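# Fetch loaded cart into yellow bay, then close sliding door

## Task

Go to the neighbouring room, get the utility cart and bring it back so it is parked in the yellow bay. All four of its wheels must be inside the taped outline and none may rest on the tape. The cart's load must still be aboard, with no part of it hanging over the cart's edges. After that, close the sliding door completely. Slamming the door while opening or closing it counts as failure. So does the robot falling over or being left tilted. Anything that stays in place at the end only because the robot is holding it is not counted as done.

## Robot and tools

Robot: TidyBot++, a base on four powered casters (0.54 m long, 0.50 m wide, 0.38 m tall) with one seven-joint arm and a two-finger gripper. The shoulder sits 0.12 m ahead of the base centre, 0.68 m above the floor. Two cameras: base_camera (fixed, looking forward and down) and wrist_camera (fisheye on the hand, looking along the fingers).

Frames: the base frame has its origin on the floor below the base centre, x forward, y left, z up. hand_pose is reported in it: the point between the finger pads, with its z axis along the fingers and its y axis the closing direction. Odometry is the base frame where the scene began. Heading grows to the left, range -3.142 to 3.142. It comes from wheel turns, so slip looks like travel and drift of a few cm and degrees builds up. base_tilt is in degrees, with forward and right lean positive.

execute_actions: "actions" is a list holding one action or none (empty just reports state and pictures). An action may have "base", "joints", optional "speeds"; base and arm motions start together. "base" holds exactly one relative offset from where the base last measured itself: translate_m (metres, forward +, -2 to 2), strafe_m (metres, left +, -2 to 2) or rotate_rad (radians, counter-clockwise from above +, -6.3 to 6.3). "joints" holds absolute targets by name, in radians: joint_1_rad (any angle; positive is clockwise from above, opposite to heading), joint_2_rad shoulder -2.249 to 2.249, joint_3_rad any, joint_4_rad elbow -2.579 to 2.579, joint_5_rad any, joint_6_rad wrist -2.099 to 2.099, joint_7_rad any (hand down: positive turns it counter-clockwise from above; at 1.57 fingers open to left and right). gripper_pos is a target from 0 (open, about 85 mm gap) to 1 (closed, squeezing about 100 N per finger). Unlimited joints go the short way; to turn far, step less than half a turn. "speeds" caps this action's top speed: translate_m and strafe_m 0.05 to 0.5 m/s, rotate_rad 0.1 to 1.57 rad/s (maximum is the default). Base moves needing over 8.667 s are refused; no action runs past 15 s. Unknown keys or out-of-range numbers refuse the call and nothing moves. "cameras" picks images: base_camera, wrist_camera, "all" or null (all), [] (none). A joint or base left out of an action may keep pushing to an old target.

Arm geometry: with joint_1_rad 0, joint_3_rad 3.14, joint_5_rad 0 (roughly the start), the arm stays in the base's x-z plane. Upper arm 0.42 m leans from vertical by joint_2; forearm 0.31 m by joint_2 - joint_4; hand 0.31 m by joint_2 - joint_4 - joint_6 (forward lean positive). Sum length*sin for reach ahead of the shoulder and length*cos for height above it. A downward hand reaches at most about 0.94 m high, near the base only. The folded start pose keeps the hand pointing down, up to 0.08 m past the base front, elbow up to 1.15 m high. Arm joints move up to 1.39 rad/s (1.22 for joints 5 to 7).

Other tools: wait(seconds 0 to 10) commands nothing and returns state and images. zoom_image(camera, region [x0,y0,x1,y1] pixels, at most 504x504) enlarges part of that camera's latest image (base_camera 644x364, wrist_camera 644x476). read_manual gives only licence text. finished_scene(scene = the current scene's number) ends it for good once the robot has held the last command; the goal must be met and stay met.

Result lines: base_status and joint_status tell how each commanded motion ended. "done" for the base only means the wheels turned enough; a blocked base can report done well short. "off_target" means it stopped away from the target and may still push. "contact_stop"/"time_out" mean it now holds where it stopped. "joint command not followed" with "cause:" means a self-collision check withheld the arm targets (the gripper part still runs); such targets may be retried later. on_its_own lists uncommanded motion. motor_effort gives percent of maximum, bracketed peak, noisy. "ARM HIT" flags a hard hit on the base or the arm itself; nothing stops the arm from striking the base. A torque sensor past its limit (joints 1-4: 104.5 N m, warning 56.7; joints 5-7: 51.3, warning 29.4) freezes the arm and gripper for 10 s and skips the rest of the call, while the base keeps going. MOTOR HOT warns at 60 °C; OVER-TEMPERATURE FAULT at 75 °C lets the arm sink, and named keys show "limit_stop_at_motor_heat" (resend them). If a call reports a stop, later motion calls in the same reply are skipped.

Accuracy: friction leaves joints slightly off while still "done"; correct by sending last command + (wanted - read). hand_pose itself may be 1-2 cm off, so trust images. A held load makes the arm sag; never command a held joint to its read angle. Calibration in the header is approximate (small focal, centre and pose errors, larger for the wrist camera).

The robot keeps its last command while you think. Avoid: slamming the door (move it slowly), driving while the arm is snagged on anything about 0.8 m up or higher (tipping), sideways force on a raised hand, ramming the base into obstacles, dropping or spilling the cart's load, hard hits. Loose objects may occasionally get a brief push. Shorter robot motion time is better.

Each tool is called after "Request:" in YAML: its name, and indented under it one key for each argument.

## Session

I'll start by checking the robot's state and camera images.

Request:
execute_actions:
  actions: []

Scene clock: 0.00 s.
base_odometry: x=+0.000 y=+0.000 heading=+0.000 (m, m, rad; odometry frame)
base_tilt: forward=-0.2 right=+1.3 (deg)
base_status: not commanded
joint_positions: joint_1_rad=-0.009 joint_2_rad=-0.314 joint_3_rad=+3.096 joint_4_rad=-2.544 joint_5_rad=+0.041 joint_6_rad=-0.829 joint_7_rad=+1.518 gripper_pos=+0.000
joint_status: not commanded
motor_effort: joint_1_rad=+0 joint_2_rad=-2 joint_3_rad=+0 joint_4_rad=+15 joint_5_rad=+0 joint_6_rad=+1 joint_7_rad=+0 (%)
hand_pose: x=+0.2630 y=-0.0019 z=+0.5793 quat_wxyz=(+0.020, +0.999, +0.013, +0.042) (m; base frame)
pictures: base_camera, wrist_camera
Images, in order (width x height): base_camera 644x364, wrist_camera 644x476.

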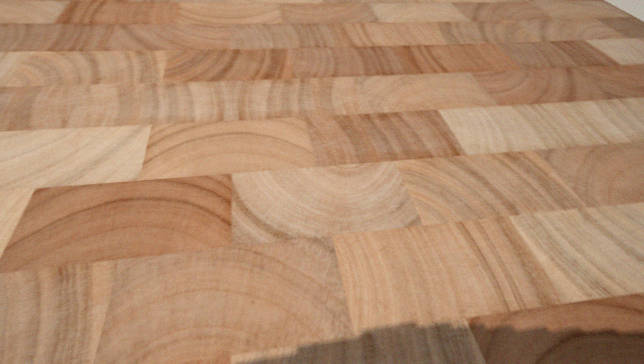

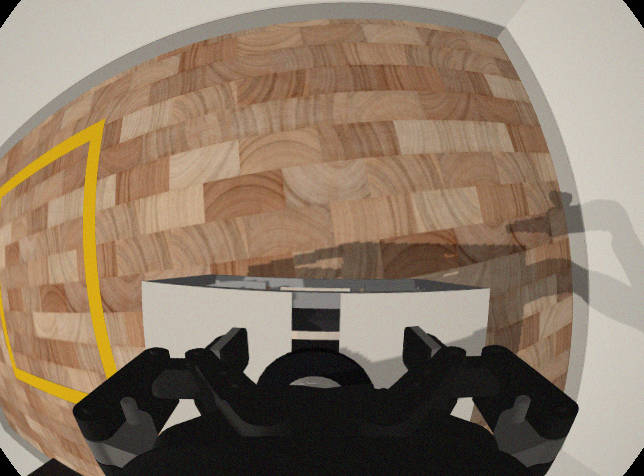

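Request:
execute_actions:
  actions:
    - {"joints": {"joint_1_rad": -1.4, "joint_2_rad": -0.3, "joint_4_rad": -1.7, "joint_6_rad": -0.5, "joint_3_rad": 3.14, "joint_5_rad": 0, "joint_7_rad": 1.57}}
  cameras: ["wrist_camera"]

Scene clock: 11.70 s.
base_odometry: x=+0.000 y=+0.000 heading=+0.000 (m, m, rad; odometry frame)
base_tilt: forward=-0.1 right=+1.2 (deg)
base_status: not commanded
joint_positions: joint_1_rad=-1.387 joint_2_rad=-0.314 joint_3_rad=+3.126 joint_4_rad=-1.713 joint_5_rad=+0.032 joint_6_rad=-0.530 joint_7_rad=+1.541 gripper_pos=+0.000
joint_status: all done
motor_effort: joint_1_rad=+0(2) joint_2_rad=-9(10) joint_3_rad=+0(1) joint_4_rad=+23(23) joint_5_rad=+0(0) joint_6_rad=+9(9) joint_7_rad=+0(1) (%)
hand_pose: x=+0.2002 y=+0.4642 z=+1.0264 quat_wxyz=(-0.361, +0.631, +0.527, +0.441) (m; base frame)
pictures: wrist_camera
camera_calibration (this result's frames):
wrist_camera: T_world_to_cam=[[0.982552, -0.185963, -0.00321687, -0.112074], [-0.0677246, -0.341614, -0.937397, 1.19081], [0.173222, 0.921259, -0.348247, 0.0300207], [0, 0, 0, 1]] pos_world=[0.185566, 0.358299, 1.12636]
Images, in order (width x height): wrist_camera 644x476.

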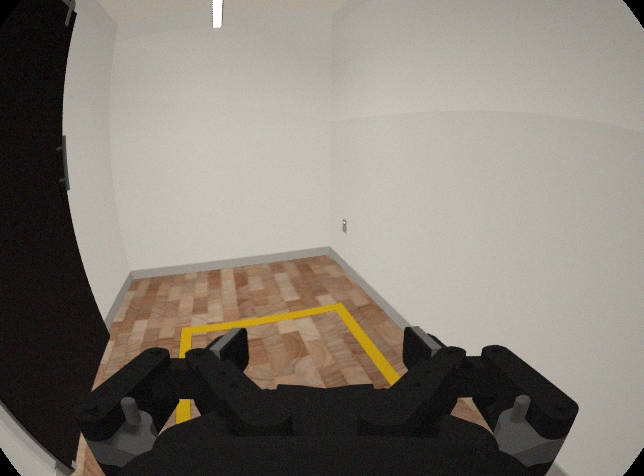

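Request:
execute_actions:
  actions:
    - {"joints": {"joint_1_rad": -2.6, "joint_2_rad": -0.3, "joint_4_rad": -2.0, "joint_6_rad": 0.0}}
  cameras: ["wrist_camera"]

Scene clock: 19.10 s.
base_odometry: x=+0.000 y=+0.000 heading=+0.000 (m, m, rad; odometry frame)
base_tilt: forward=-0.2 right=+1.1 (deg)
base_status: not commanded
joint_positions: joint_1_rad=-2.587 joint_2_rad=-0.312 joint_3_rad=+3.130 joint_4_rad=-1.983 joint_5_rad=+0.032 joint_6_rad=-0.032 joint_7_rad=+1.541 gripper_pos=+0.000
joint_status: all done
motor_effort: joint_1_rad=+0(1) joint_2_rad=-9(11) joint_3_rad=+0(1) joint_4_rad=+23(24) joint_5_rad=-1(0) joint_6_rad=+9(10) joint_7_rad=+0(0) (%)
hand_pose: x=-0.3034 y=+0.2527 z=+1.0095 quat_wxyz=(-0.634, +0.200, +0.725, +0.179) (m; base frame)
pictures: wrist_camera
camera_calibration (this result's frames):
wrist_camera: T_world_to_cam=[[0.517536, 0.855639, -0.0061624, -0.0580508], [0.107767, -0.0723244, -0.991542, 1.10842], [-0.848848, 0.512495, -0.12964, -0.121281], [0, 0, 0, 1]] pos_world=[-0.192357, 0.191993, 1.08297]
Images, in order (width x height): wrist_camera 644x476.

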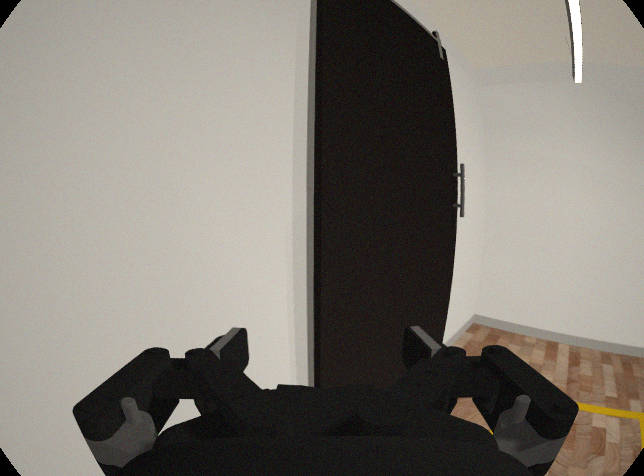

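Request:
zoom_image:
  camera: "wrist_camera"
  region: [280, 0, 520, 240]

Region (280, 0, 520, 240) of wrist_camera's 644x476 image, scaled by 2.100.

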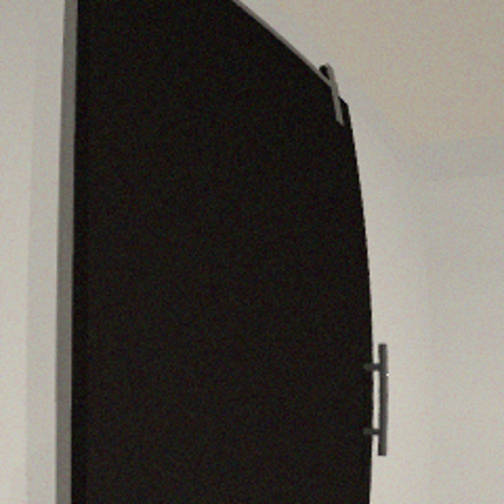

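Request:
execute_actions:
  actions:
    - {"base": {"rotate_rad": 3.29}, "joints": {"joint_1_rad": 0.0, "joint_2_rad": -0.3, "joint_4_rad": -1.9, "joint_6_rad": 0.0}}

Request:
execute_actions:
  actions:
    - {"base": {"strafe_m": -1.7}}

Scene clock: 91.07 s.
base_odometry: x=+0.000 y=+0.000 heading=-2.994 (m, m, rad; odometry frame)
base_tilt: forward=-0.2 right=+1.2 (deg)
base_status: done
joint_positions: joint_1_rad=-0.013 joint_2_rad=-0.309 joint_3_rad=+3.134 joint_4_rad=-1.918 joint_5_rad=+0.032 joint_6_rad=-0.031 joint_7_rad=+1.541 gripper_pos=+0.000
joint_status: all done
motor_effort: joint_1_rad=+0(0) joint_2_rad=-10(11) joint_3_rad=+0(1) joint_4_rad=+24(23) joint_5_rad=-1(1) joint_6_rad=+9(10) joint_7_rad=+0(1) (%)
hand_pose: x=+0.6154 y=+0.0121 z=+1.0495 quat_wxyz=(-0.005, +0.731, +0.009, +0.683) (m; base frame)
pictures: base_camera, wrist_camera
camera_calibration (this result's frames):
wrist_camera: T_world_to_cam=[[0.0208357, -0.999757, -0.00726629, 0.00188702], [-0.0660487, 0.00587556, -0.997799, 1.14429], [0.997599, 0.0212697, -0.0659102, -0.410149], [0, 0, 0, 1]] pos_world=[0.484703, 0.00388696, 1.11475]
Images, in order (width x height): base_camera 644x364, wrist_camera 644x476.

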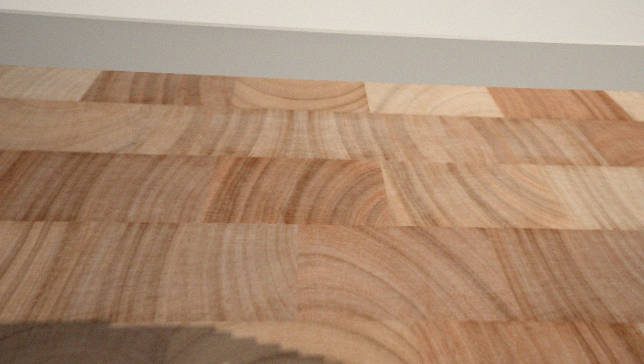

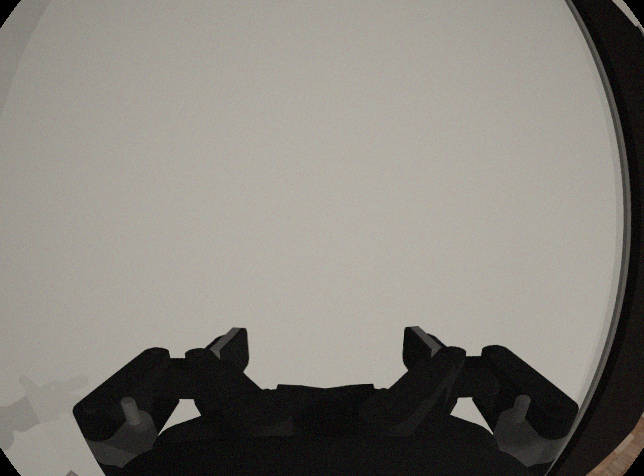

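Scene clock: 95.83 s.
base_odometry: x=-0.252 y=+1.681 heading=-2.993 (m, m, rad; odometry frame)
base_tilt: forward=-0.1 right=+1.3 (deg)
base_status: done
joint_positions: joint_1_rad=-0.011 joint_2_rad=-0.309 joint_3_rad=+3.136 joint_4_rad=-1.917 joint_5_rad=+0.032 joint_6_rad=-0.031 joint_7_rad=+1.541 gripper_pos=+0.000
joint_status: not commanded
motor_effort: joint_1_rad=+0(2) joint_2_rad=-10(11) joint_3_rad=+0(3) joint_4_rad=+23(24) joint_5_rad=+0(0) joint_6_rad=+9(10) joint_7_rad=+0(0) (%)
hand_pose: x=+0.6155 y=+0.0095 z=+1.0498 quat_wxyz=(-0.004, +0.731, +0.007, +0.683) (m; base frame)
pictures: base_camera, wrist_camera
camera_calibration (this result's frames):
wrist_camera: T_world_to_cam=[[0.0161109, -0.999839, -0.00794583, 0.00290538], [-0.0655643, 0.00687335, -0.997825, 1.14433], [0.997718, 0.0165968, -0.065443, -0.410689], [0, 0, 0, 1]] pos_world=[0.484732, 0.00185567, 1.11499]
Images, in order (width x height): base_camera 644x364, wrist_camera 644x476.

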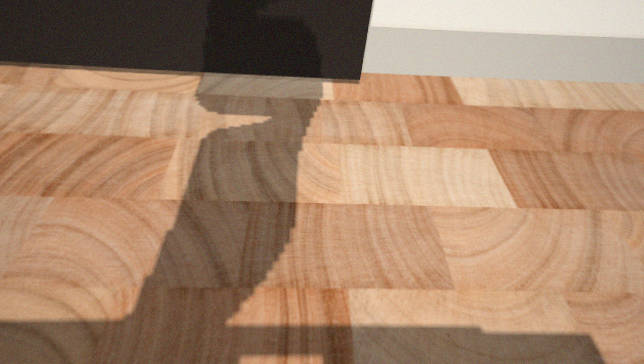

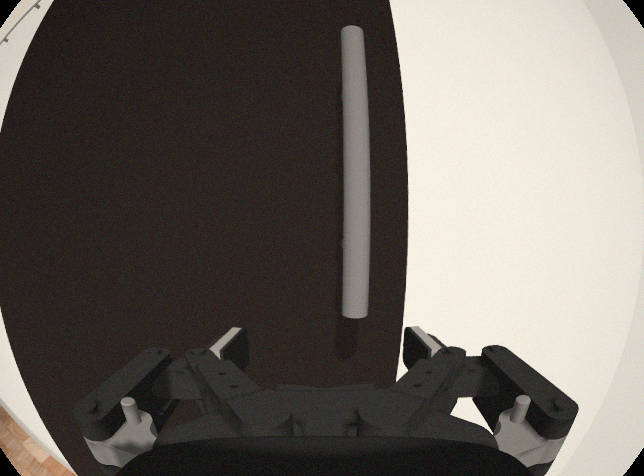

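Request:
execute_actions:
  actions:
    - {"base": {"strafe_m": -0.035}, "joints": {"joint_1_rad": 0.01, "joint_2_rad": -0.02, "joint_4_rad": -1.43, "joint_5_rad": -0.03, "joint_6_rad": -0.17, "joint_7_rad": 1.6}}

Scene clock: 118.87 s.
base_odometry: x=-0.257 y=+1.716 heading=-2.992 (m, m, rad; odometry frame)
base_tilt: forward=-0.1 right=+1.3 (deg)
base_status: done
joint_positions: joint_1_rad=-0.005 joint_2_rad=-0.027 joint_3_rad=+3.141 joint_4_rad=-1.446 joint_5_rad=+0.003 joint_6_rad=-0.138 joint_7_rad=+1.571 gripper_pos=+0.000
joint_status: all done
motor_effort: joint_1_rad=+0(2) joint_2_rad=-20(20) joint_3_rad=+0(2) joint_4_rad=+23(24) joint_5_rad=+0(1) joint_6_rad=+10(9) joint_7_rad=+0(1) (%)
hand_pose: x=+0.7294 y=+0.0046 z=+1.1547 quat_wxyz=(-0.001, +0.702, +0.003, +0.712) (m; base frame)
pictures: base_camera, wrist_camera
camera_calibration (this result's frames):
wrist_camera: T_world_to_cam=[[0.00709521, -0.999938, -0.00854896, 0.00423507], [0.0166921, 0.00866642, -0.999823, 1.19878], [0.999836, 0.00695126, 0.0167526, -0.613779], [0, 0, 0, 1]] pos_world=[0.593638, -0.00188777, 1.20889]
Images, in order (width x height): base_camera 644x364, wrist_camera 644x476.

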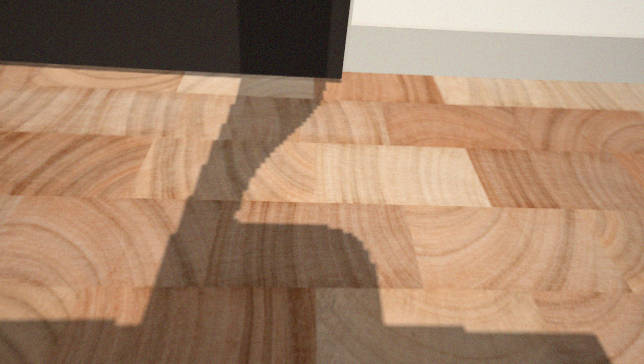

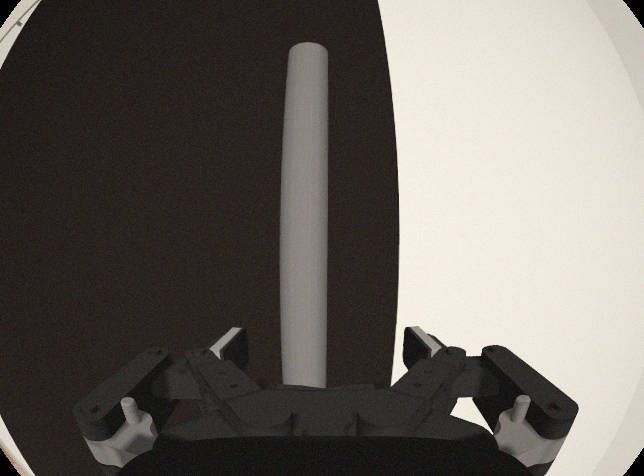

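Request:
execute_actions:
  actions:
    - {"base": {"rotate_rad": 0.018}}
  cameras: []

Request:
execute_actions:
  actions:
    - {"base": {"translate_m": 0.018}, "joints": {"gripper_pos": 0.55}}

Scene clock: 135.90 s.
base_odometry: x=-0.257 y=+1.716 heading=-2.975 (m, m, rad; odometry frame)
base_tilt: forward=-0.1 right=+1.3 (deg)
base_status: done
joint_positions: joint_1_rad=-0.001 joint_2_rad=-0.027 joint_3_rad=+3.140 joint_4_rad=-1.446 joint_5_rad=+0.003 joint_6_rad=-0.139 joint_7_rad=+1.571 gripper_pos=+0.000
joint_status: not commanded
motor_effort: joint_1_rad=+0(3) joint_2_rad=-20(21) joint_3_rad=+0(2) joint_4_rad=+23(24) joint_5_rad=-1(0) joint_6_rad=+9(10) joint_7_rad=+0(0) (%)
hand_pose: x=+0.7294 y=+0.0023 z=+1.1547 quat_wxyz=(+0.001, +0.702, +0.002, +0.712) (m; base frame)
pictures: none
No camera images: the call's "cameras" was empty. Leave "cameras" out to get every camera's image.

Scene clock: 136.73 s.
base_odometry: x=-0.275 y=+1.713 heading=-2.975 (m, m, rad; odometry frame)
base_tilt: forward=-0.2 right=+1.3 (deg)
base_status: done
joint_positions: joint_1_rad=-0.001 joint_2_rad=-0.018 joint_3_rad=+3.140 joint_4_rad=-1.444 joint_5_rad=+0.003 joint_6_rad=-0.140 joint_7_rad=+1.571 gripper_pos=+0.550
joint_status: all done
motor_effort: joint_1_rad=+0(1) joint_2_rad=-21(23) joint_3_rad=+0(1) joint_4_rad=+24(24) joint_5_rad=-1(1) joint_6_rad=+9(10) joint_7_rad=+1(0) (%)
hand_pose: x=+0.7340 y=+0.0022 z=+1.1493 quat_wxyz=(+0.001, +0.705, +0.002, +0.709) (m; base frame)
pictures: base_camera, wrist_camera
camera_calibration (this result's frames):
wrist_camera: T_world_to_cam=[[0.00322593, -0.999955, -0.00895092, 0.00514293], [0.00704993, 0.00897349, -0.999935, 1.20055], [0.99997, 0.00316262, 0.00707856, -0.607212], [0, 0, 0, 1]] pos_world=[0.598713, -0.00371002, 1.20481]
Images, in order (width x height): base_camera 644x364, wrist_camera 644x476.

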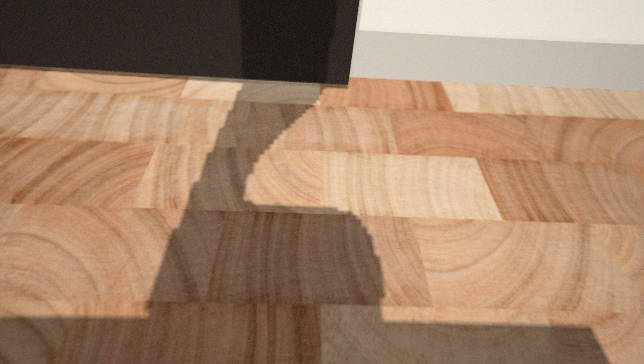

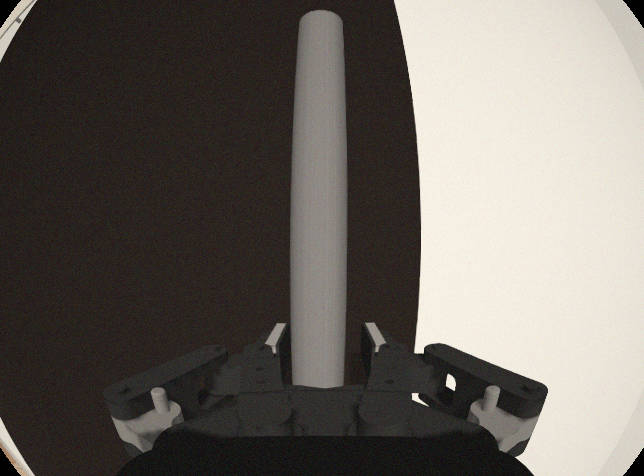

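Request:
execute_actions:
  actions:
    - {"base": {"strafe_m": 0.5}, "speeds": {"strafe_m": 0.2}}

Scene clock: 143.80 s.
base_odometry: x=-0.192 y=+1.220 heading=-2.975 (m, m, rad; odometry frame)
base_tilt: forward=-0.1 right=+1.3 (deg)
base_status: done
joint_positions: joint_1_rad=+0.029 joint_2_rad=-0.024 joint_3_rad=+3.155 joint_4_rad=-1.441 joint_5_rad=+0.003 joint_6_rad=-0.156 joint_7_rad=+1.571 gripper_pos=+0.550
joint_status: not commanded
motor_effort: joint_1_rad=-1(24) joint_2_rad=-20(25) joint_3_rad=-1(21) joint_4_rad=+24(28) joint_5_rad=-1(3) joint_6_rad=+9(12) joint_7_rad=+0(1) (%)
hand_pose: x=+0.7306 y=-0.0247 z=+1.1496 quat_wxyz=(+0.016, +0.708, -0.014, +0.706) (m; base frame)
pictures: base_camera, wrist_camera
camera_calibration (this result's frames):
wrist_camera: T_world_to_cam=[[-0.0406065, -0.999132, -0.00930701, 0.0106727], [0.000100788, 0.0093106, -0.999957, 1.20626], [0.999175, -0.0406057, -0.000277371, -0.595815], [0, 0, 0, 1]] pos_world=[0.595635, -0.0247611, 1.20614]
Images, in order (width x height): base_camera 644x364, wrist_camera 644x476.

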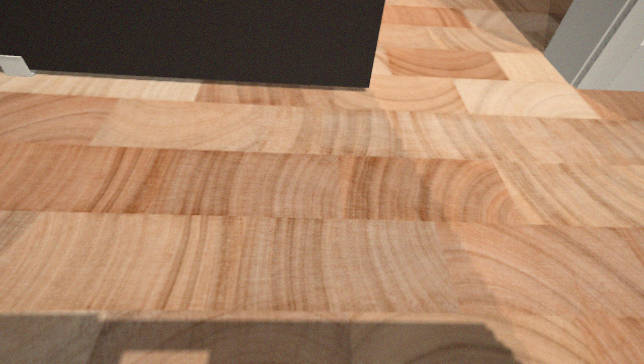

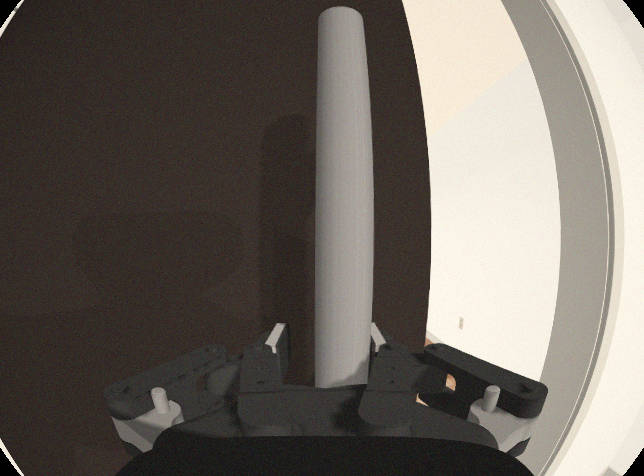

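Request:
execute_actions:
  actions:
    - {"base": {"strafe_m": 0.46}, "speeds": {"strafe_m": 0.2}}

Scene clock: 156.67 s.
base_odometry: x=-0.116 y=+0.766 heading=-2.975 (m, m, rad; odometry frame)
base_tilt: forward=-0.2 right=+1.3 (deg)
base_status: done
joint_positions: joint_1_rad=+0.028 joint_2_rad=-0.025 joint_3_rad=+3.154 joint_4_rad=-1.441 joint_5_rad=+0.003 joint_6_rad=-0.160 joint_7_rad=+1.571 gripper_pos=+0.550
joint_status: not commanded
motor_effort: joint_1_rad=-1(24) joint_2_rad=-20(24) joint_3_rad=-1(21) joint_4_rad=+23(28) joint_5_rad=-1(3) joint_6_rad=+10(13) joint_7_rad=+0(1) (%)
hand_pose: x=+0.7300 y=-0.0240 z=+1.1497 quat_wxyz=(+0.016, +0.709, -0.014, +0.705) (m; base frame)
pictures: base_camera, wrist_camera
camera_calibration (this result's frames):
wrist_camera: T_world_to_cam=[[-0.0396037, -0.999172, -0.00931597, 0.0105755], [-0.0017745, 0.0093936, -0.999954, 1.20763], [0.999214, -0.0395854, -0.00214505, -0.593026], [0, 0, 0, 1]] pos_world=[0.595122, -0.0242524, 1.2064]
Images, in order (width x height): base_camera 644x364, wrist_camera 644x476.

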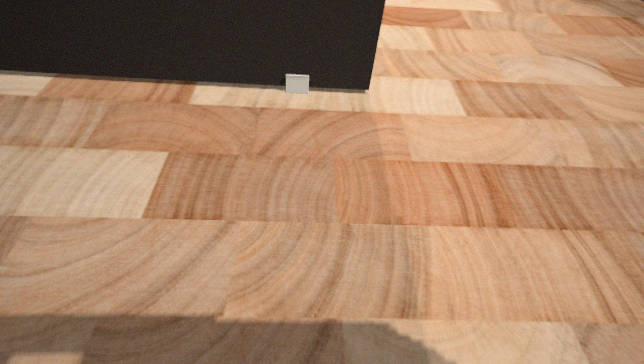

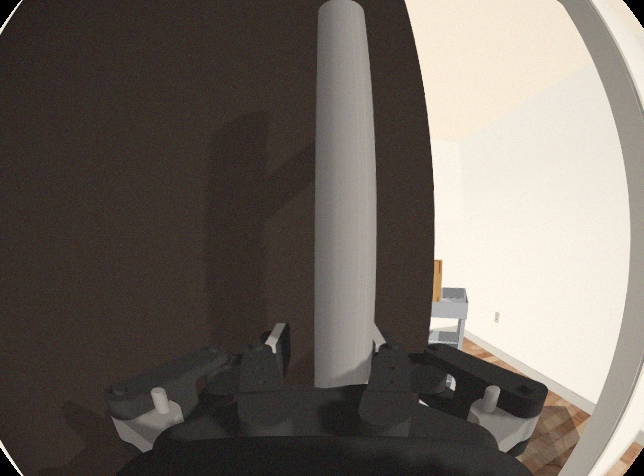

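Request:
execute_actions:
  actions:
    - {"base": {"strafe_m": 0.07}, "speeds": {"strafe_m": 0.07}}

Scene clock: 160.97 s.
base_odometry: x=-0.105 y=+0.697 heading=-2.975 (m, m, rad; odometry frame)
base_tilt: forward=-0.2 right=+1.4 (deg)
base_status: done
joint_positions: joint_1_rad=+0.068 joint_2_rad=-0.022 joint_3_rad=+3.190 joint_4_rad=-1.439 joint_5_rad=+0.003 joint_6_rad=-0.160 joint_7_rad=+1.571 gripper_pos=+0.550
joint_status: not commanded
motor_effort: joint_1_rad=-7(15) joint_2_rad=-20(22) joint_3_rad=-8(14) joint_4_rad=+24(27) joint_5_rad=-1(2) joint_6_rad=+10(12) joint_7_rad=+1(1) (%)
hand_pose: x=+0.7281 y=-0.0705 z=+1.1489 quat_wxyz=(+0.042, +0.708, -0.041, +0.704) (m; base frame)
pictures: base_camera, wrist_camera
camera_calibration (this result's frames):
wrist_camera: T_world_to_cam=[[-0.114707, -0.993348, -0.0100773, 0.0200436], [-0.00219302, 0.0103974, -0.999944, 1.2077], [0.993397, -0.114679, -0.0033711, -0.592602], [0, 0, 0, 1]] pos_world=[0.593636, -0.0606055, 1.20584]
Images, in order (width x height): base_camera 644x364, wrist_camera 644x476.

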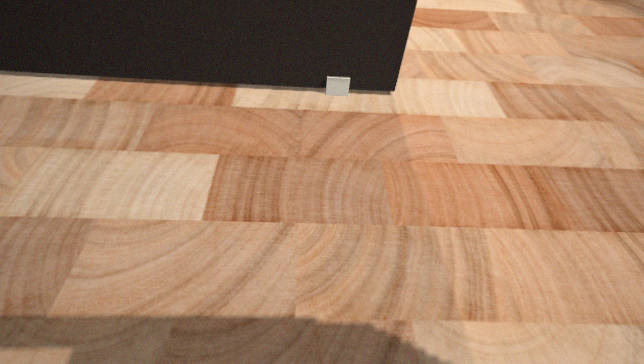

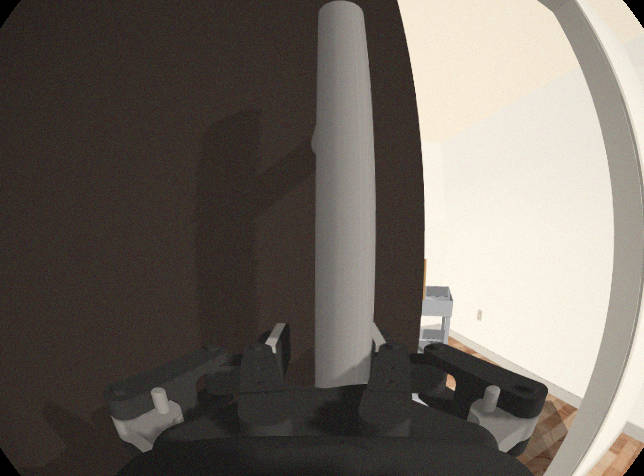

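Request:
execute_actions:
  actions:
    - {"base": {"strafe_m": -0.06}, "joints": {"gripper_pos": 0.0, "joint_2_rad": -0.3, "joint_4_rad": -1.85, "joint_6_rad": -0.15}}
  cameras: ["wrist_camera"]

Request:
execute_actions:
  actions:
    - {"base": {"strafe_m": -0.53}}

Scene clock: 176.30 s.
base_odometry: x=-0.114 y=+0.757 heading=-2.975 (m, m, rad; odometry frame)
base_tilt: forward=-0.2 right=+1.3 (deg)
base_status: done
joint_positions: joint_1_rad=+0.015 joint_2_rad=-0.292 joint_3_rad=+3.142 joint_4_rad=-1.837 joint_5_rad=+0.002 joint_6_rad=-0.160 joint_7_rad=+1.571 gripper_pos=+0.000
joint_status: all done
motor_effort: joint_1_rad=+0(7) joint_2_rad=-11(22) joint_3_rad=+0(7) joint_4_rad=+23(24) joint_5_rad=-1(1) joint_6_rad=+9(10) joint_7_rad=+0(0) (%)
hand_pose: x=+0.6207 y=-0.0067 z=+1.0514 quat_wxyz=(+0.006, +0.753, -0.005, +0.658) (m; base frame)
pictures: wrist_camera
camera_calibration (this result's frames):
wrist_camera: T_world_to_cam=[[-0.0152631, -0.999838, -0.00950324, 0.00777099], [-0.13088, 0.0114203, -0.991332, 1.18015], [0.991281, -0.0138871, -0.131033, -0.342725], [0, 0, 0, 1]] pos_world=[0.494312, -0.0104674, 1.12508]
Images, in order (width x height): wrist_camera 644x476.

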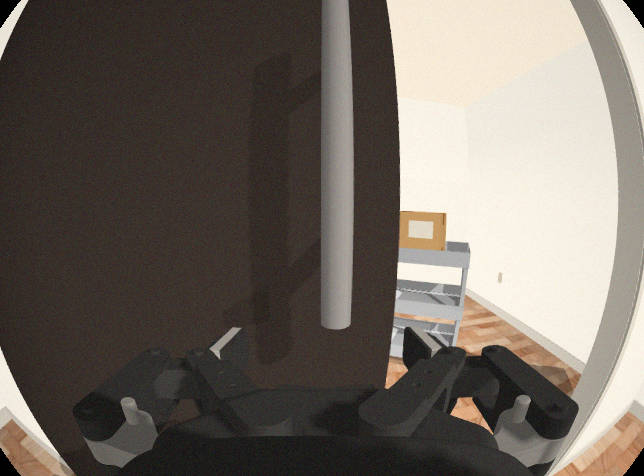

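Scene clock: 178.77 s.
base_odometry: x=-0.203 y=+1.279 heading=-2.974 (m, m, rad; odometry frame)
base_tilt: forward=-0.2 right=+1.2 (deg)
base_status: done
joint_positions: joint_1_rad=+0.015 joint_2_rad=-0.292 joint_3_rad=+3.144 joint_4_rad=-1.839 joint_5_rad=+0.002 joint_6_rad=-0.160 joint_7_rad=+1.571 gripper_pos=+0.000
joint_status: not commanded
motor_effort: joint_1_rad=+1(1) joint_2_rad=-11(12) joint_3_rad=+0(3) joint_4_rad=+24(24) joint_5_rad=+0(0) joint_6_rad=+10(9) joint_7_rad=+0(0) (%)
hand_pose: x=+0.6204 y=-0.0073 z=+1.0505 quat_wxyz=(+0.006, +0.753, -0.006, +0.658) (m; base frame)
pictures: base_camera, wrist_camera
camera_calibration (this result's frames):
wrist_camera: T_world_to_cam=[[-0.016315, -0.999816, -0.0100535, 0.00836391], [-0.132198, 0.0121236, -0.991149, 1.17983], [0.991089, -0.0148416, -0.132372, -0.341027], [0, 0, 0, 1]] pos_world=[0.494097, -0.0110028, 1.12433]
Images, in order (width x height): base_camera 644x364, wrist_camera 644x476.

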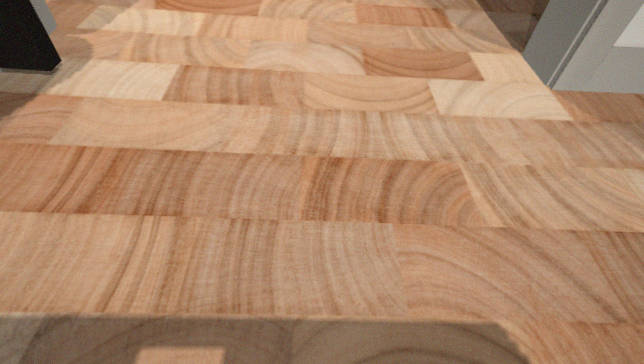

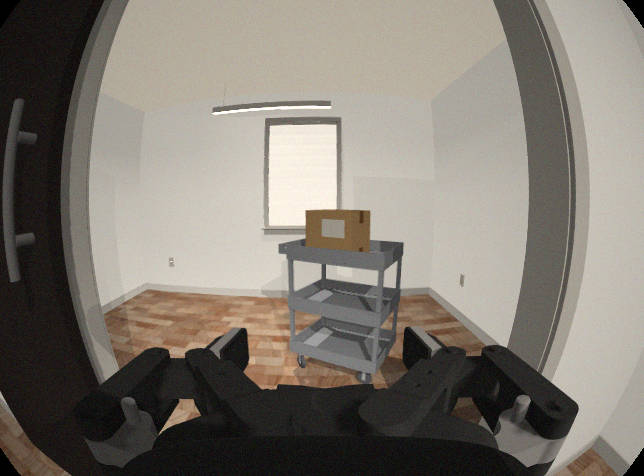

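Request:
zoom_image:
  camera: "wrist_camera"
  region: [250, 190, 450, 400]

Region (250, 190, 450, 400) of wrist_camera's 644x476 image, scaled by 2.400; it fills the left 480 columns of this view, and the rest is white.

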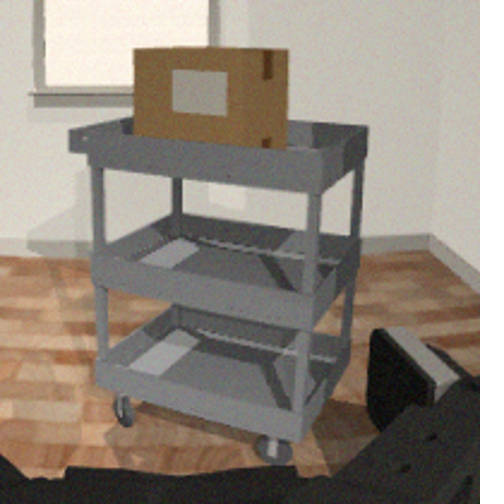

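Request:
execute_actions:
  actions:
    - {"base": {"translate_m": 1.33}, "joints": {"joint_1_rad": 0.0, "joint_2_rad": -0.5, "joint_4_rad": -1.9, "joint_6_rad": -0.75}}

Scene clock: 248.33 s.
base_odometry: x=-1.515 y=+1.059 heading=-2.974 (m, m, rad; odometry frame)
base_tilt: forward=-0.2 right=+1.3 (deg)
base_status: done
joint_positions: joint_1_rad=+0.015 joint_2_rad=-0.500 joint_3_rad=+3.144 joint_4_rad=-1.888 joint_5_rad=+0.002 joint_6_rad=-0.732 joint_7_rad=+1.571 gripper_pos=+0.000
joint_status: all done
motor_effort: joint_1_rad=+0(0) joint_2_rad=-2(12) joint_3_rad=+0(1) joint_4_rad=+23(25) joint_5_rad=+0(1) joint_6_rad=+8(10) joint_7_rad=+0(1) (%)
hand_pose: x=+0.4919 y=-0.0054 z=+0.9460 quat_wxyz=(+0.005, +0.872, -0.007, +0.489) (m; base frame)
pictures: base_camera, wrist_camera
camera_calibration (this result's frames):
wrist_camera: T_world_to_cam=[[-0.0210864, -0.999731, -0.00968558, 0.00907944], [-0.519129, 0.0192279, -0.85448, 1.12031], [0.854436, -0.0129898, -0.519395, 0.205798], [0, 0, 0, 1]] pos_world=[0.405934, -0.00979081, 1.06426]
Images, in order (width x height): base_camera 644x364, wrist_camera 644x476.

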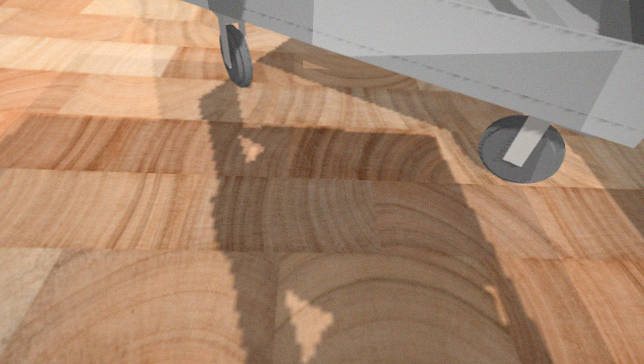

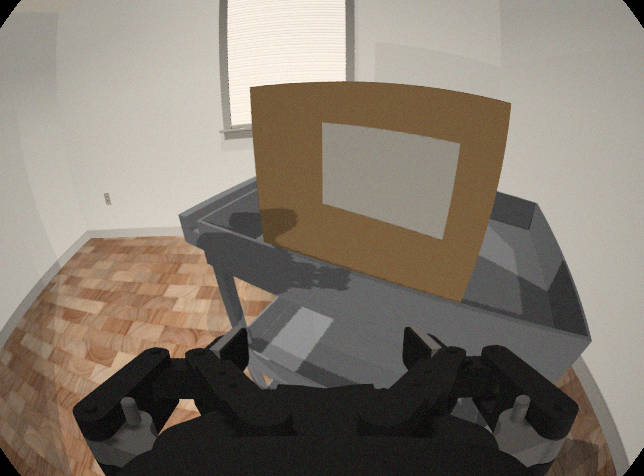

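Request:
execute_actions:
  actions:
    - {"base": {"rotate_rad": -2.05}, "joints": {"joint_1_rad": -1.4}}
  cameras: []

Request:
execute_actions:
  actions:
    - {"base": {"translate_m": -1.22}, "joints": {"joint_1_rad": -0.8}}
  cameras: ["wrist_camera"]

Scene clock: 282.23 s.
base_odometry: x=-1.515 y=+1.059 heading=+1.260 (m, m, rad; odometry frame)
base_tilt: forward=-0.2 right=+1.3 (deg)
base_status: done
joint_positions: joint_1_rad=-1.384 joint_2_rad=-0.500 joint_3_rad=+3.144 joint_4_rad=-1.888 joint_5_rad=+0.001 joint_6_rad=-0.732 joint_7_rad=+1.571 gripper_pos=+0.000
joint_status: all done
motor_effort: joint_1_rad=-1(1) joint_2_rad=-3(4) joint_3_rad=+0(2) joint_4_rad=+23(23) joint_5_rad=+0(0) joint_6_rad=+8(8) joint_7_rad=+0(1) (%)
hand_pose: x=+0.1880 y=+0.3665 z=+0.9459 quat_wxyz=(-0.312, +0.672, +0.556, +0.377) (m; base frame)
pictures: none
No camera images: the call's "cameras" was empty. Leave "cameras" out to get every camera's image.

Scene clock: 286.03 s.
base_odometry: x=-1.890 y=-0.103 heading=+1.259 (m, m, rad; odometry frame)
base_tilt: forward=-0.2 right=+1.3 (deg)
base_status: done
joint_positions: joint_1_rad=-0.814 joint_2_rad=-0.500 joint_3_rad=+3.143 joint_4_rad=-1.888 joint_5_rad=+0.000 joint_6_rad=-0.732 joint_7_rad=+1.571 gripper_pos=+0.000
joint_status: all done
motor_effort: joint_1_rad=+0(1) joint_2_rad=-3(5) joint_3_rad=+0(2) joint_4_rad=+23(23) joint_5_rad=+0(1) joint_6_rad=+8(8) joint_7_rad=+0(0) (%)
hand_pose: x=+0.3747 y=+0.2714 z=+0.9460 quat_wxyz=(-0.194, +0.801, +0.344, +0.449) (m; base frame)
pictures: wrist_camera
camera_calibration (this result's frames):
wrist_camera: T_world_to_cam=[[0.722604, -0.691158, -0.0119933, -0.0768852], [-0.366409, -0.368253, -0.854479, 1.10207], [0.586163, 0.621845, -0.519348, 0.237715], [0, 0, 0, 1]] pos_world=[0.320028, 0.20488, 1.06423]
Images, in order (width x height): wrist_camera 644x476.

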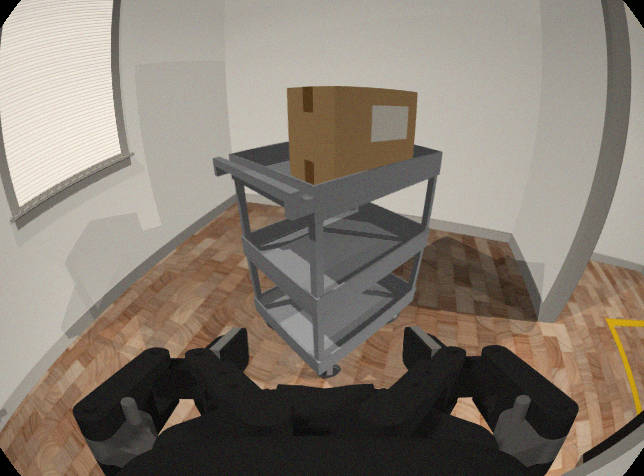

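Request:
zoom_image:
  camera: "wrist_camera"
  region: [200, 80, 460, 260]

Request:
execute_actions:
  actions:
    - {"base": {"strafe_m": 0.81}, "joints": {"joint_1_rad": 0.015}}

Region (200, 80, 460, 260) of wrist_camera's 644x476 image, scaled by 1.938; it fills the top 349 rows of this view, and the rest is white.

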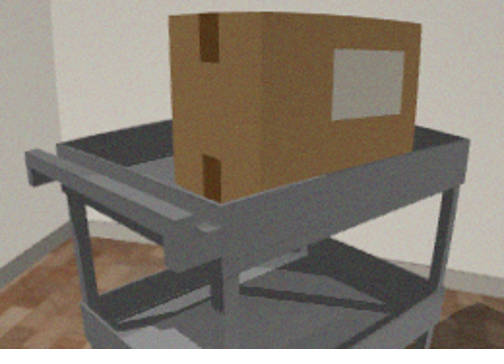

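Scene clock: 290.97 s.
base_odometry: x=-2.661 y=+0.146 heading=+1.259 (m, m, rad; odometry frame)
base_tilt: forward=-0.2 right=+1.3 (deg)
base_status: done
joint_positions: joint_1_rad=+0.001 joint_2_rad=-0.501 joint_3_rad=+3.143 joint_4_rad=-1.888 joint_5_rad=-0.001 joint_6_rad=-0.732 joint_7_rad=+1.571 gripper_pos=+0.000
joint_status: all done
motor_effort: joint_1_rad=+0(1) joint_2_rad=-3(4) joint_3_rad=+1(2) joint_4_rad=+23(23) joint_5_rad=+0(1) joint_6_rad=+8(9) joint_7_rad=+0(0) (%)
hand_pose: x=+0.4918 y=+0.0005 z=+0.9461 quat_wxyz=(+0.000, +0.872, -0.001, +0.489) (m; base frame)
pictures: base_camera, wrist_camera
camera_calibration (this result's frames):
wrist_camera: T_world_to_cam=[[-0.00634952, -0.999901, -0.0125776, 0.0105437], [-0.51887, 0.0140465, -0.854738, 1.12037], [0.85483, 0.00109895, -0.518907, 0.20545], [0, 0, 0, 1]] pos_world=[0.405771, -0.00542048, 1.06437]
Images, in order (width x height): base_camera 644x364, wrist_camera 644x476.

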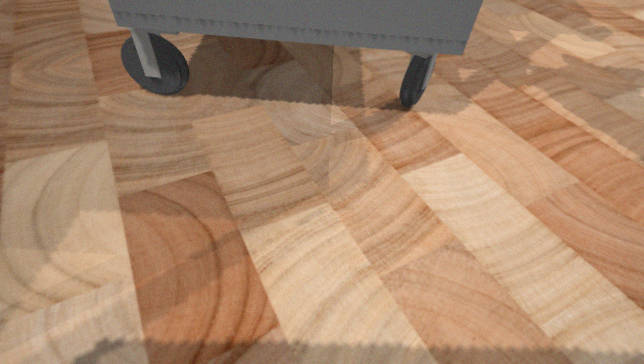

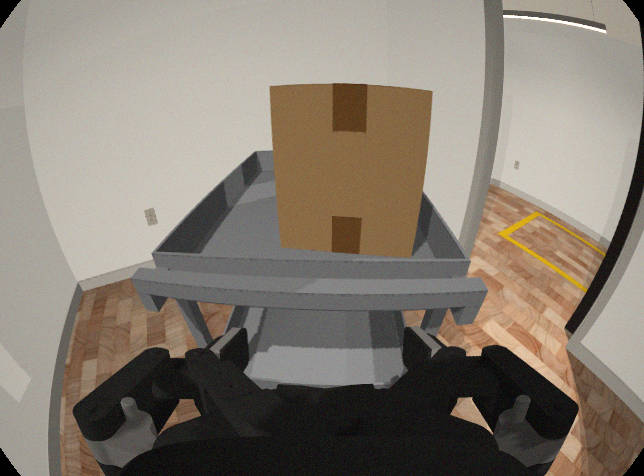

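Request:
execute_actions:
  actions:
    - {"base": {"rotate_rad": -1.265}, "joints": {"joint_2_rad": 0.1, "joint_4_rad": -1.0, "joint_6_rad": -2.0, "joint_7_rad": 1.2}}
  cameras: []

Request:
execute_actions:
  actions:
    - {"base": {"translate_m": -0.38}, "joints": {"joint_2_rad": 0.386, "joint_4_rad": -0.655, "joint_6_rad": -2.095, "gripper_pos": 0.3}}
  cameras: ["wrist_camera"]

Scene clock: 413.17 s.
base_odometry: x=-2.661 y=+0.146 heading=-0.005 (m, m, rad; odometry frame)
base_tilt: forward=-0.2 right=+1.3 (deg)
base_status: done
joint_positions: joint_1_rad=+0.006 joint_2_rad=+0.088 joint_3_rad=+3.143 joint_4_rad=-1.015 joint_5_rad=-0.002 joint_6_rad=-1.971 joint_7_rad=+1.227 gripper_pos=+0.000
joint_status: all done
motor_effort: joint_1_rad=+0(2) joint_2_rad=-18(19) joint_3_rad=+0(1) joint_4_rad=+16(23) joint_5_rad=+0(1) joint_6_rad=+2(8) joint_7_rad=+0(0) (%)
hand_pose: x=+0.4577 y=-0.0005 z=+0.9320 quat_wxyz=(-0.007, +0.984, -0.174, +0.033) (m; base frame)
pictures: none
No camera images: the call's "cameras" was empty. Leave "cameras" out to get every camera's image.

Scene clock: 415.37 s.
base_odometry: x=-3.041 y=+0.148 heading=-0.006 (m, m, rad; odometry frame)
base_tilt: forward=-0.1 right=+1.3 (deg)
base_status: done
joint_positions: joint_1_rad=+0.006 joint_2_rad=+0.378 joint_3_rad=+3.143 joint_4_rad=-0.670 joint_5_rad=-0.002 joint_6_rad=-2.061 joint_7_rad=+1.227 gripper_pos=+0.300
joint_status: all done
joint sent to its limit — the command would take joint_6_rad past its lower limit, so that joint was sent only as far as its limit.
motor_effort: joint_1_rad=+1(1) joint_2_rad=-27(29) joint_3_rad=+0(1) joint_4_rad=+16(16) joint_5_rad=+0(0) joint_6_rad=+1(2) joint_7_rad=+0(0) (%)
hand_pose: x=+0.5567 y=-0.0011 z=+0.9188 quat_wxyz=(-0.004, +0.985, -0.174, +0.016) (m; base frame)
pictures: wrist_camera
camera_calibration (this result's frames):
wrist_camera: T_world_to_cam=[[-0.353591, -0.935283, -0.0147665, 0.204344], [-0.934735, 0.353891, -0.0321158, 0.60676], [0.0352631, 0.00244689, -0.999375, 1.03344], [0, 0, 0, 1]] pos_world=[0.602972, -0.026136, 1.0553]
Images, in order (width x height): wrist_camera 644x476.

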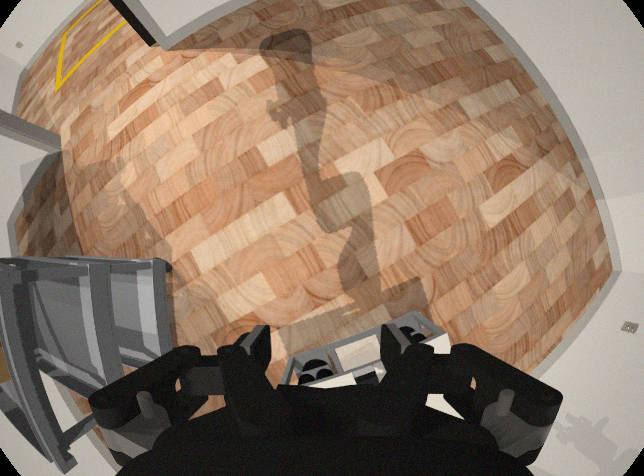

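Request:
execute_actions:
  actions:
    - {"base": {"strafe_m": 0.6}}

Scene clock: 420.73 s.
base_odometry: x=-3.038 y=+0.748 heading=-0.005 (m, m, rad; odometry frame)
base_tilt: forward=-0.1 right=+1.3 (deg)
base_status: done
joint_positions: joint_1_rad=+0.011 joint_2_rad=+0.378 joint_3_rad=+3.143 joint_4_rad=-0.670 joint_5_rad=-0.003 joint_6_rad=-2.061 joint_7_rad=+1.227 gripper_pos=+0.300
joint_status: not commanded
motor_effort: joint_1_rad=+1(3) joint_2_rad=-27(29) joint_3_rad=+0(2) joint_4_rad=+16(16) joint_5_rad=+0(1) joint_6_rad=+1(1) joint_7_rad=+0(0) (%)
hand_pose: x=+0.5568 y=-0.0031 z=+0.9186 quat_wxyz=(-0.004, +0.984, -0.176, +0.016) (m; base frame)
pictures: base_camera, wrist_camera
camera_calibration (this result's frames):
wrist_camera: T_world_to_cam=[[-0.358023, -0.933587, -0.0153626, 0.205519], [-0.933059, 0.358339, -0.0315275, 0.606148], [0.0349386, 0.00304662, -0.999385, 1.03345], [0, 0, 0, 1]] pos_world=[0.603045, -0.0284854, 1.05508]
Images, in order (width x height): base_camera 644x364, wrist_camera 644x476.

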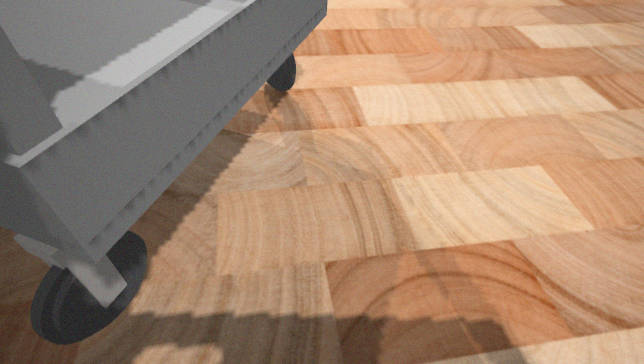

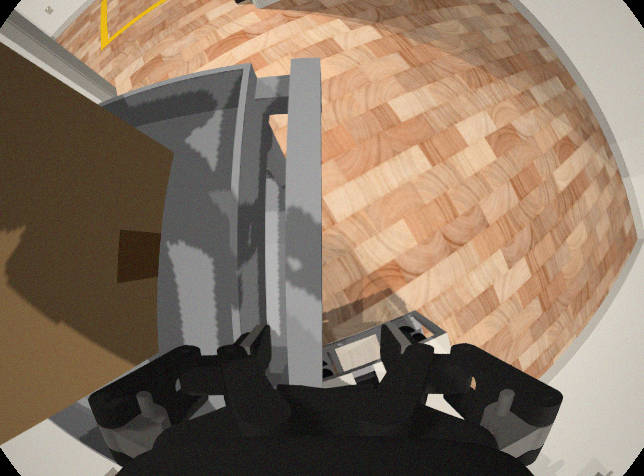

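Request:
execute_actions:
  actions:
    - {"base": {"strafe_m": 0.012}, "joints": {"joint_2_rad": 0.345, "joint_4_rad": -0.81, "joint_6_rad": -1.95, "gripper_pos": 0.52}}
  cameras: ["wrist_camera"]

Scene clock: 442.53 s.
base_odometry: x=-3.038 y=+0.760 heading=-0.005 (m, m, rad; odometry frame)
base_tilt: forward=-0.1 right=+1.3 (deg)
base_status: done
joint_positions: joint_1_rad=+0.011 joint_2_rad=+0.359 joint_3_rad=+3.143 joint_4_rad=-0.797 joint_5_rad=-0.004 joint_6_rad=-1.979 joint_7_rad=+1.227 gripper_pos=+0.520
joint_status: all done
motor_effort: joint_1_rad=+0(4) joint_2_rad=-27(29) joint_3_rad=+0(1) joint_4_rad=+16(17) joint_5_rad=+0(0) joint_6_rad=+1(1) joint_7_rad=+1(0) (%)
hand_pose: x=+0.5567 y=-0.0026 z=+0.8910 quat_wxyz=(-0.002, +0.984, -0.176, +0.003) (m; base frame)
pictures: wrist_camera
camera_calibration (this result's frames):
wrist_camera: T_world_to_cam=[[-0.357448, -0.933908, -0.00681767, 0.197612], [-0.933888, 0.357493, -0.00725864, 0.583788], [0.00921617, 0.00377235, -0.99995, 1.02068], [0, 0, 0, 1]] pos_world=[0.606422, -0.0279989, 1.02621]
Images, in order (width x height): wrist_camera 644x476.

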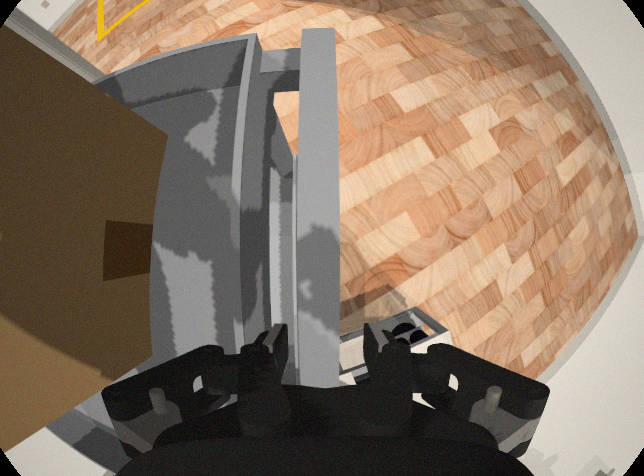

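Request:
execute_actions:
  actions:
    - {"base": {"strafe_m": 0.004}, "joints": {"joint_2_rad": 0.315, "joint_4_rad": -0.985, "joint_6_rad": -1.81}}
  cameras: ["wrist_camera"]

Scene clock: 449.10 s.
base_odometry: x=-3.038 y=+0.764 heading=-0.005 (m, m, rad; odometry frame)
base_tilt: forward=-0.2 right=+1.2 (deg)
base_status: done
joint_positions: joint_1_rad=+0.011 joint_2_rad=+0.330 joint_3_rad=+3.143 joint_4_rad=-0.973 joint_5_rad=-0.004 joint_6_rad=-1.840 joint_7_rad=+1.227 gripper_pos=+0.520
joint_status: all done
motor_effort: joint_1_rad=+0(3) joint_2_rad=-27(28) joint_3_rad=+0(2) joint_4_rad=+17(18) joint_5_rad=+0(1) joint_6_rad=+1(1) joint_7_rad=+0(0) (%)
hand_pose: x=+0.5581 y=-0.0029 z=+0.8521 quat_wxyz=(-0.002, +0.984, -0.176, -0.001) (m; base frame)
pictures: wrist_camera
camera_calibration (this result's frames):
wrist_camera: T_world_to_cam=[[-0.358635, -0.933465, -0.00484865, 0.196591], [-0.933475, 0.358643, -0.000745665, 0.579179], [0.00243498, 0.00425867, -0.999988, 0.98557], [0, 0, 0, 1]] pos_world=[0.608754, -0.0284049, 0.986943]
Images, in order (width x height): wrist_camera 644x476.

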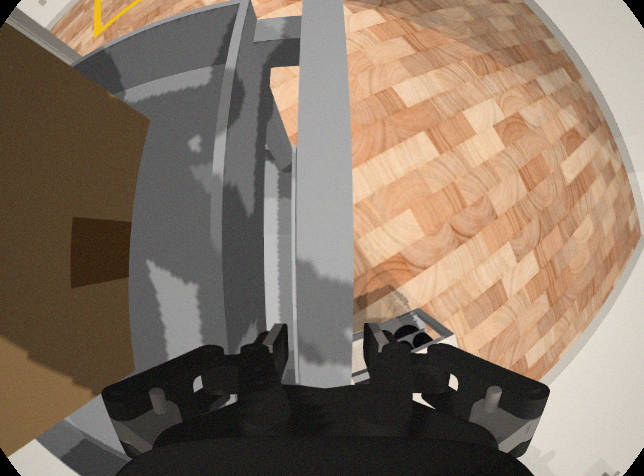

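Request:
execute_actions:
  actions:
    - {"joints": {"gripper_pos": 1.0}}
  cameras: ["wrist_camera"]

Scene clock: 452.40 s.
base_odometry: x=-3.038 y=+0.764 heading=-0.005 (m, m, rad; odometry frame)
base_tilt: forward=-0.2 right=+1.3 (deg)
base_status: not commanded
joint_positions: joint_1_rad=+0.011 joint_2_rad=+0.327 joint_3_rad=+3.143 joint_4_rad=-0.973 joint_5_rad=-0.004 joint_6_rad=-1.839 joint_7_rad=+1.227 gripper_pos=+0.744
joint_status: gripper_pos off_target (ended at +0.744, target +1.000)
motor_effort: joint_1_rad=+1(1) joint_2_rad=-27(29) joint_3_rad=+0(1) joint_4_rad=+17(20) joint_5_rad=+0(1) joint_6_rad=+0(0) joint_7_rad=+1(1) (%)
hand_pose: x=+0.5580 y=-0.0028 z=+0.8528 quat_wxyz=(-0.002, +0.984, -0.177, +0.001) (m; base frame)
pictures: wrist_camera
camera_calibration (this result's frames):
wrist_camera: T_world_to_cam=[[-0.359306, -0.933201, -0.00600029, 0.19797], [-0.933206, 0.359328, -0.00308874, 0.580846], [0.00503848, 0.0044897, -0.999977, 0.984838], [0, 0, 0, 1]] pos_world=[0.608219, -0.02839, 0.987797]
Images, in order (width x height): wrist_camera 644x476.

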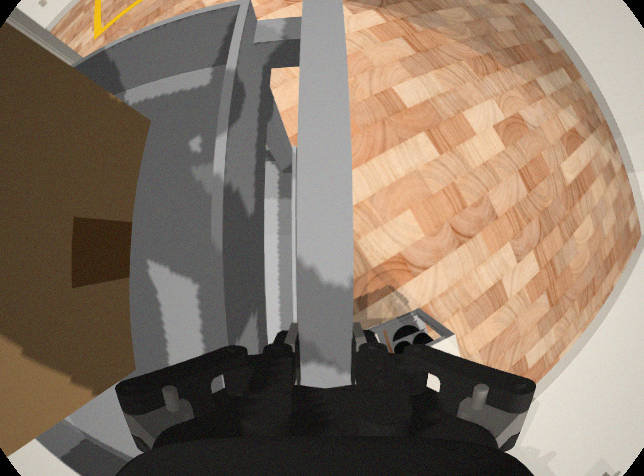

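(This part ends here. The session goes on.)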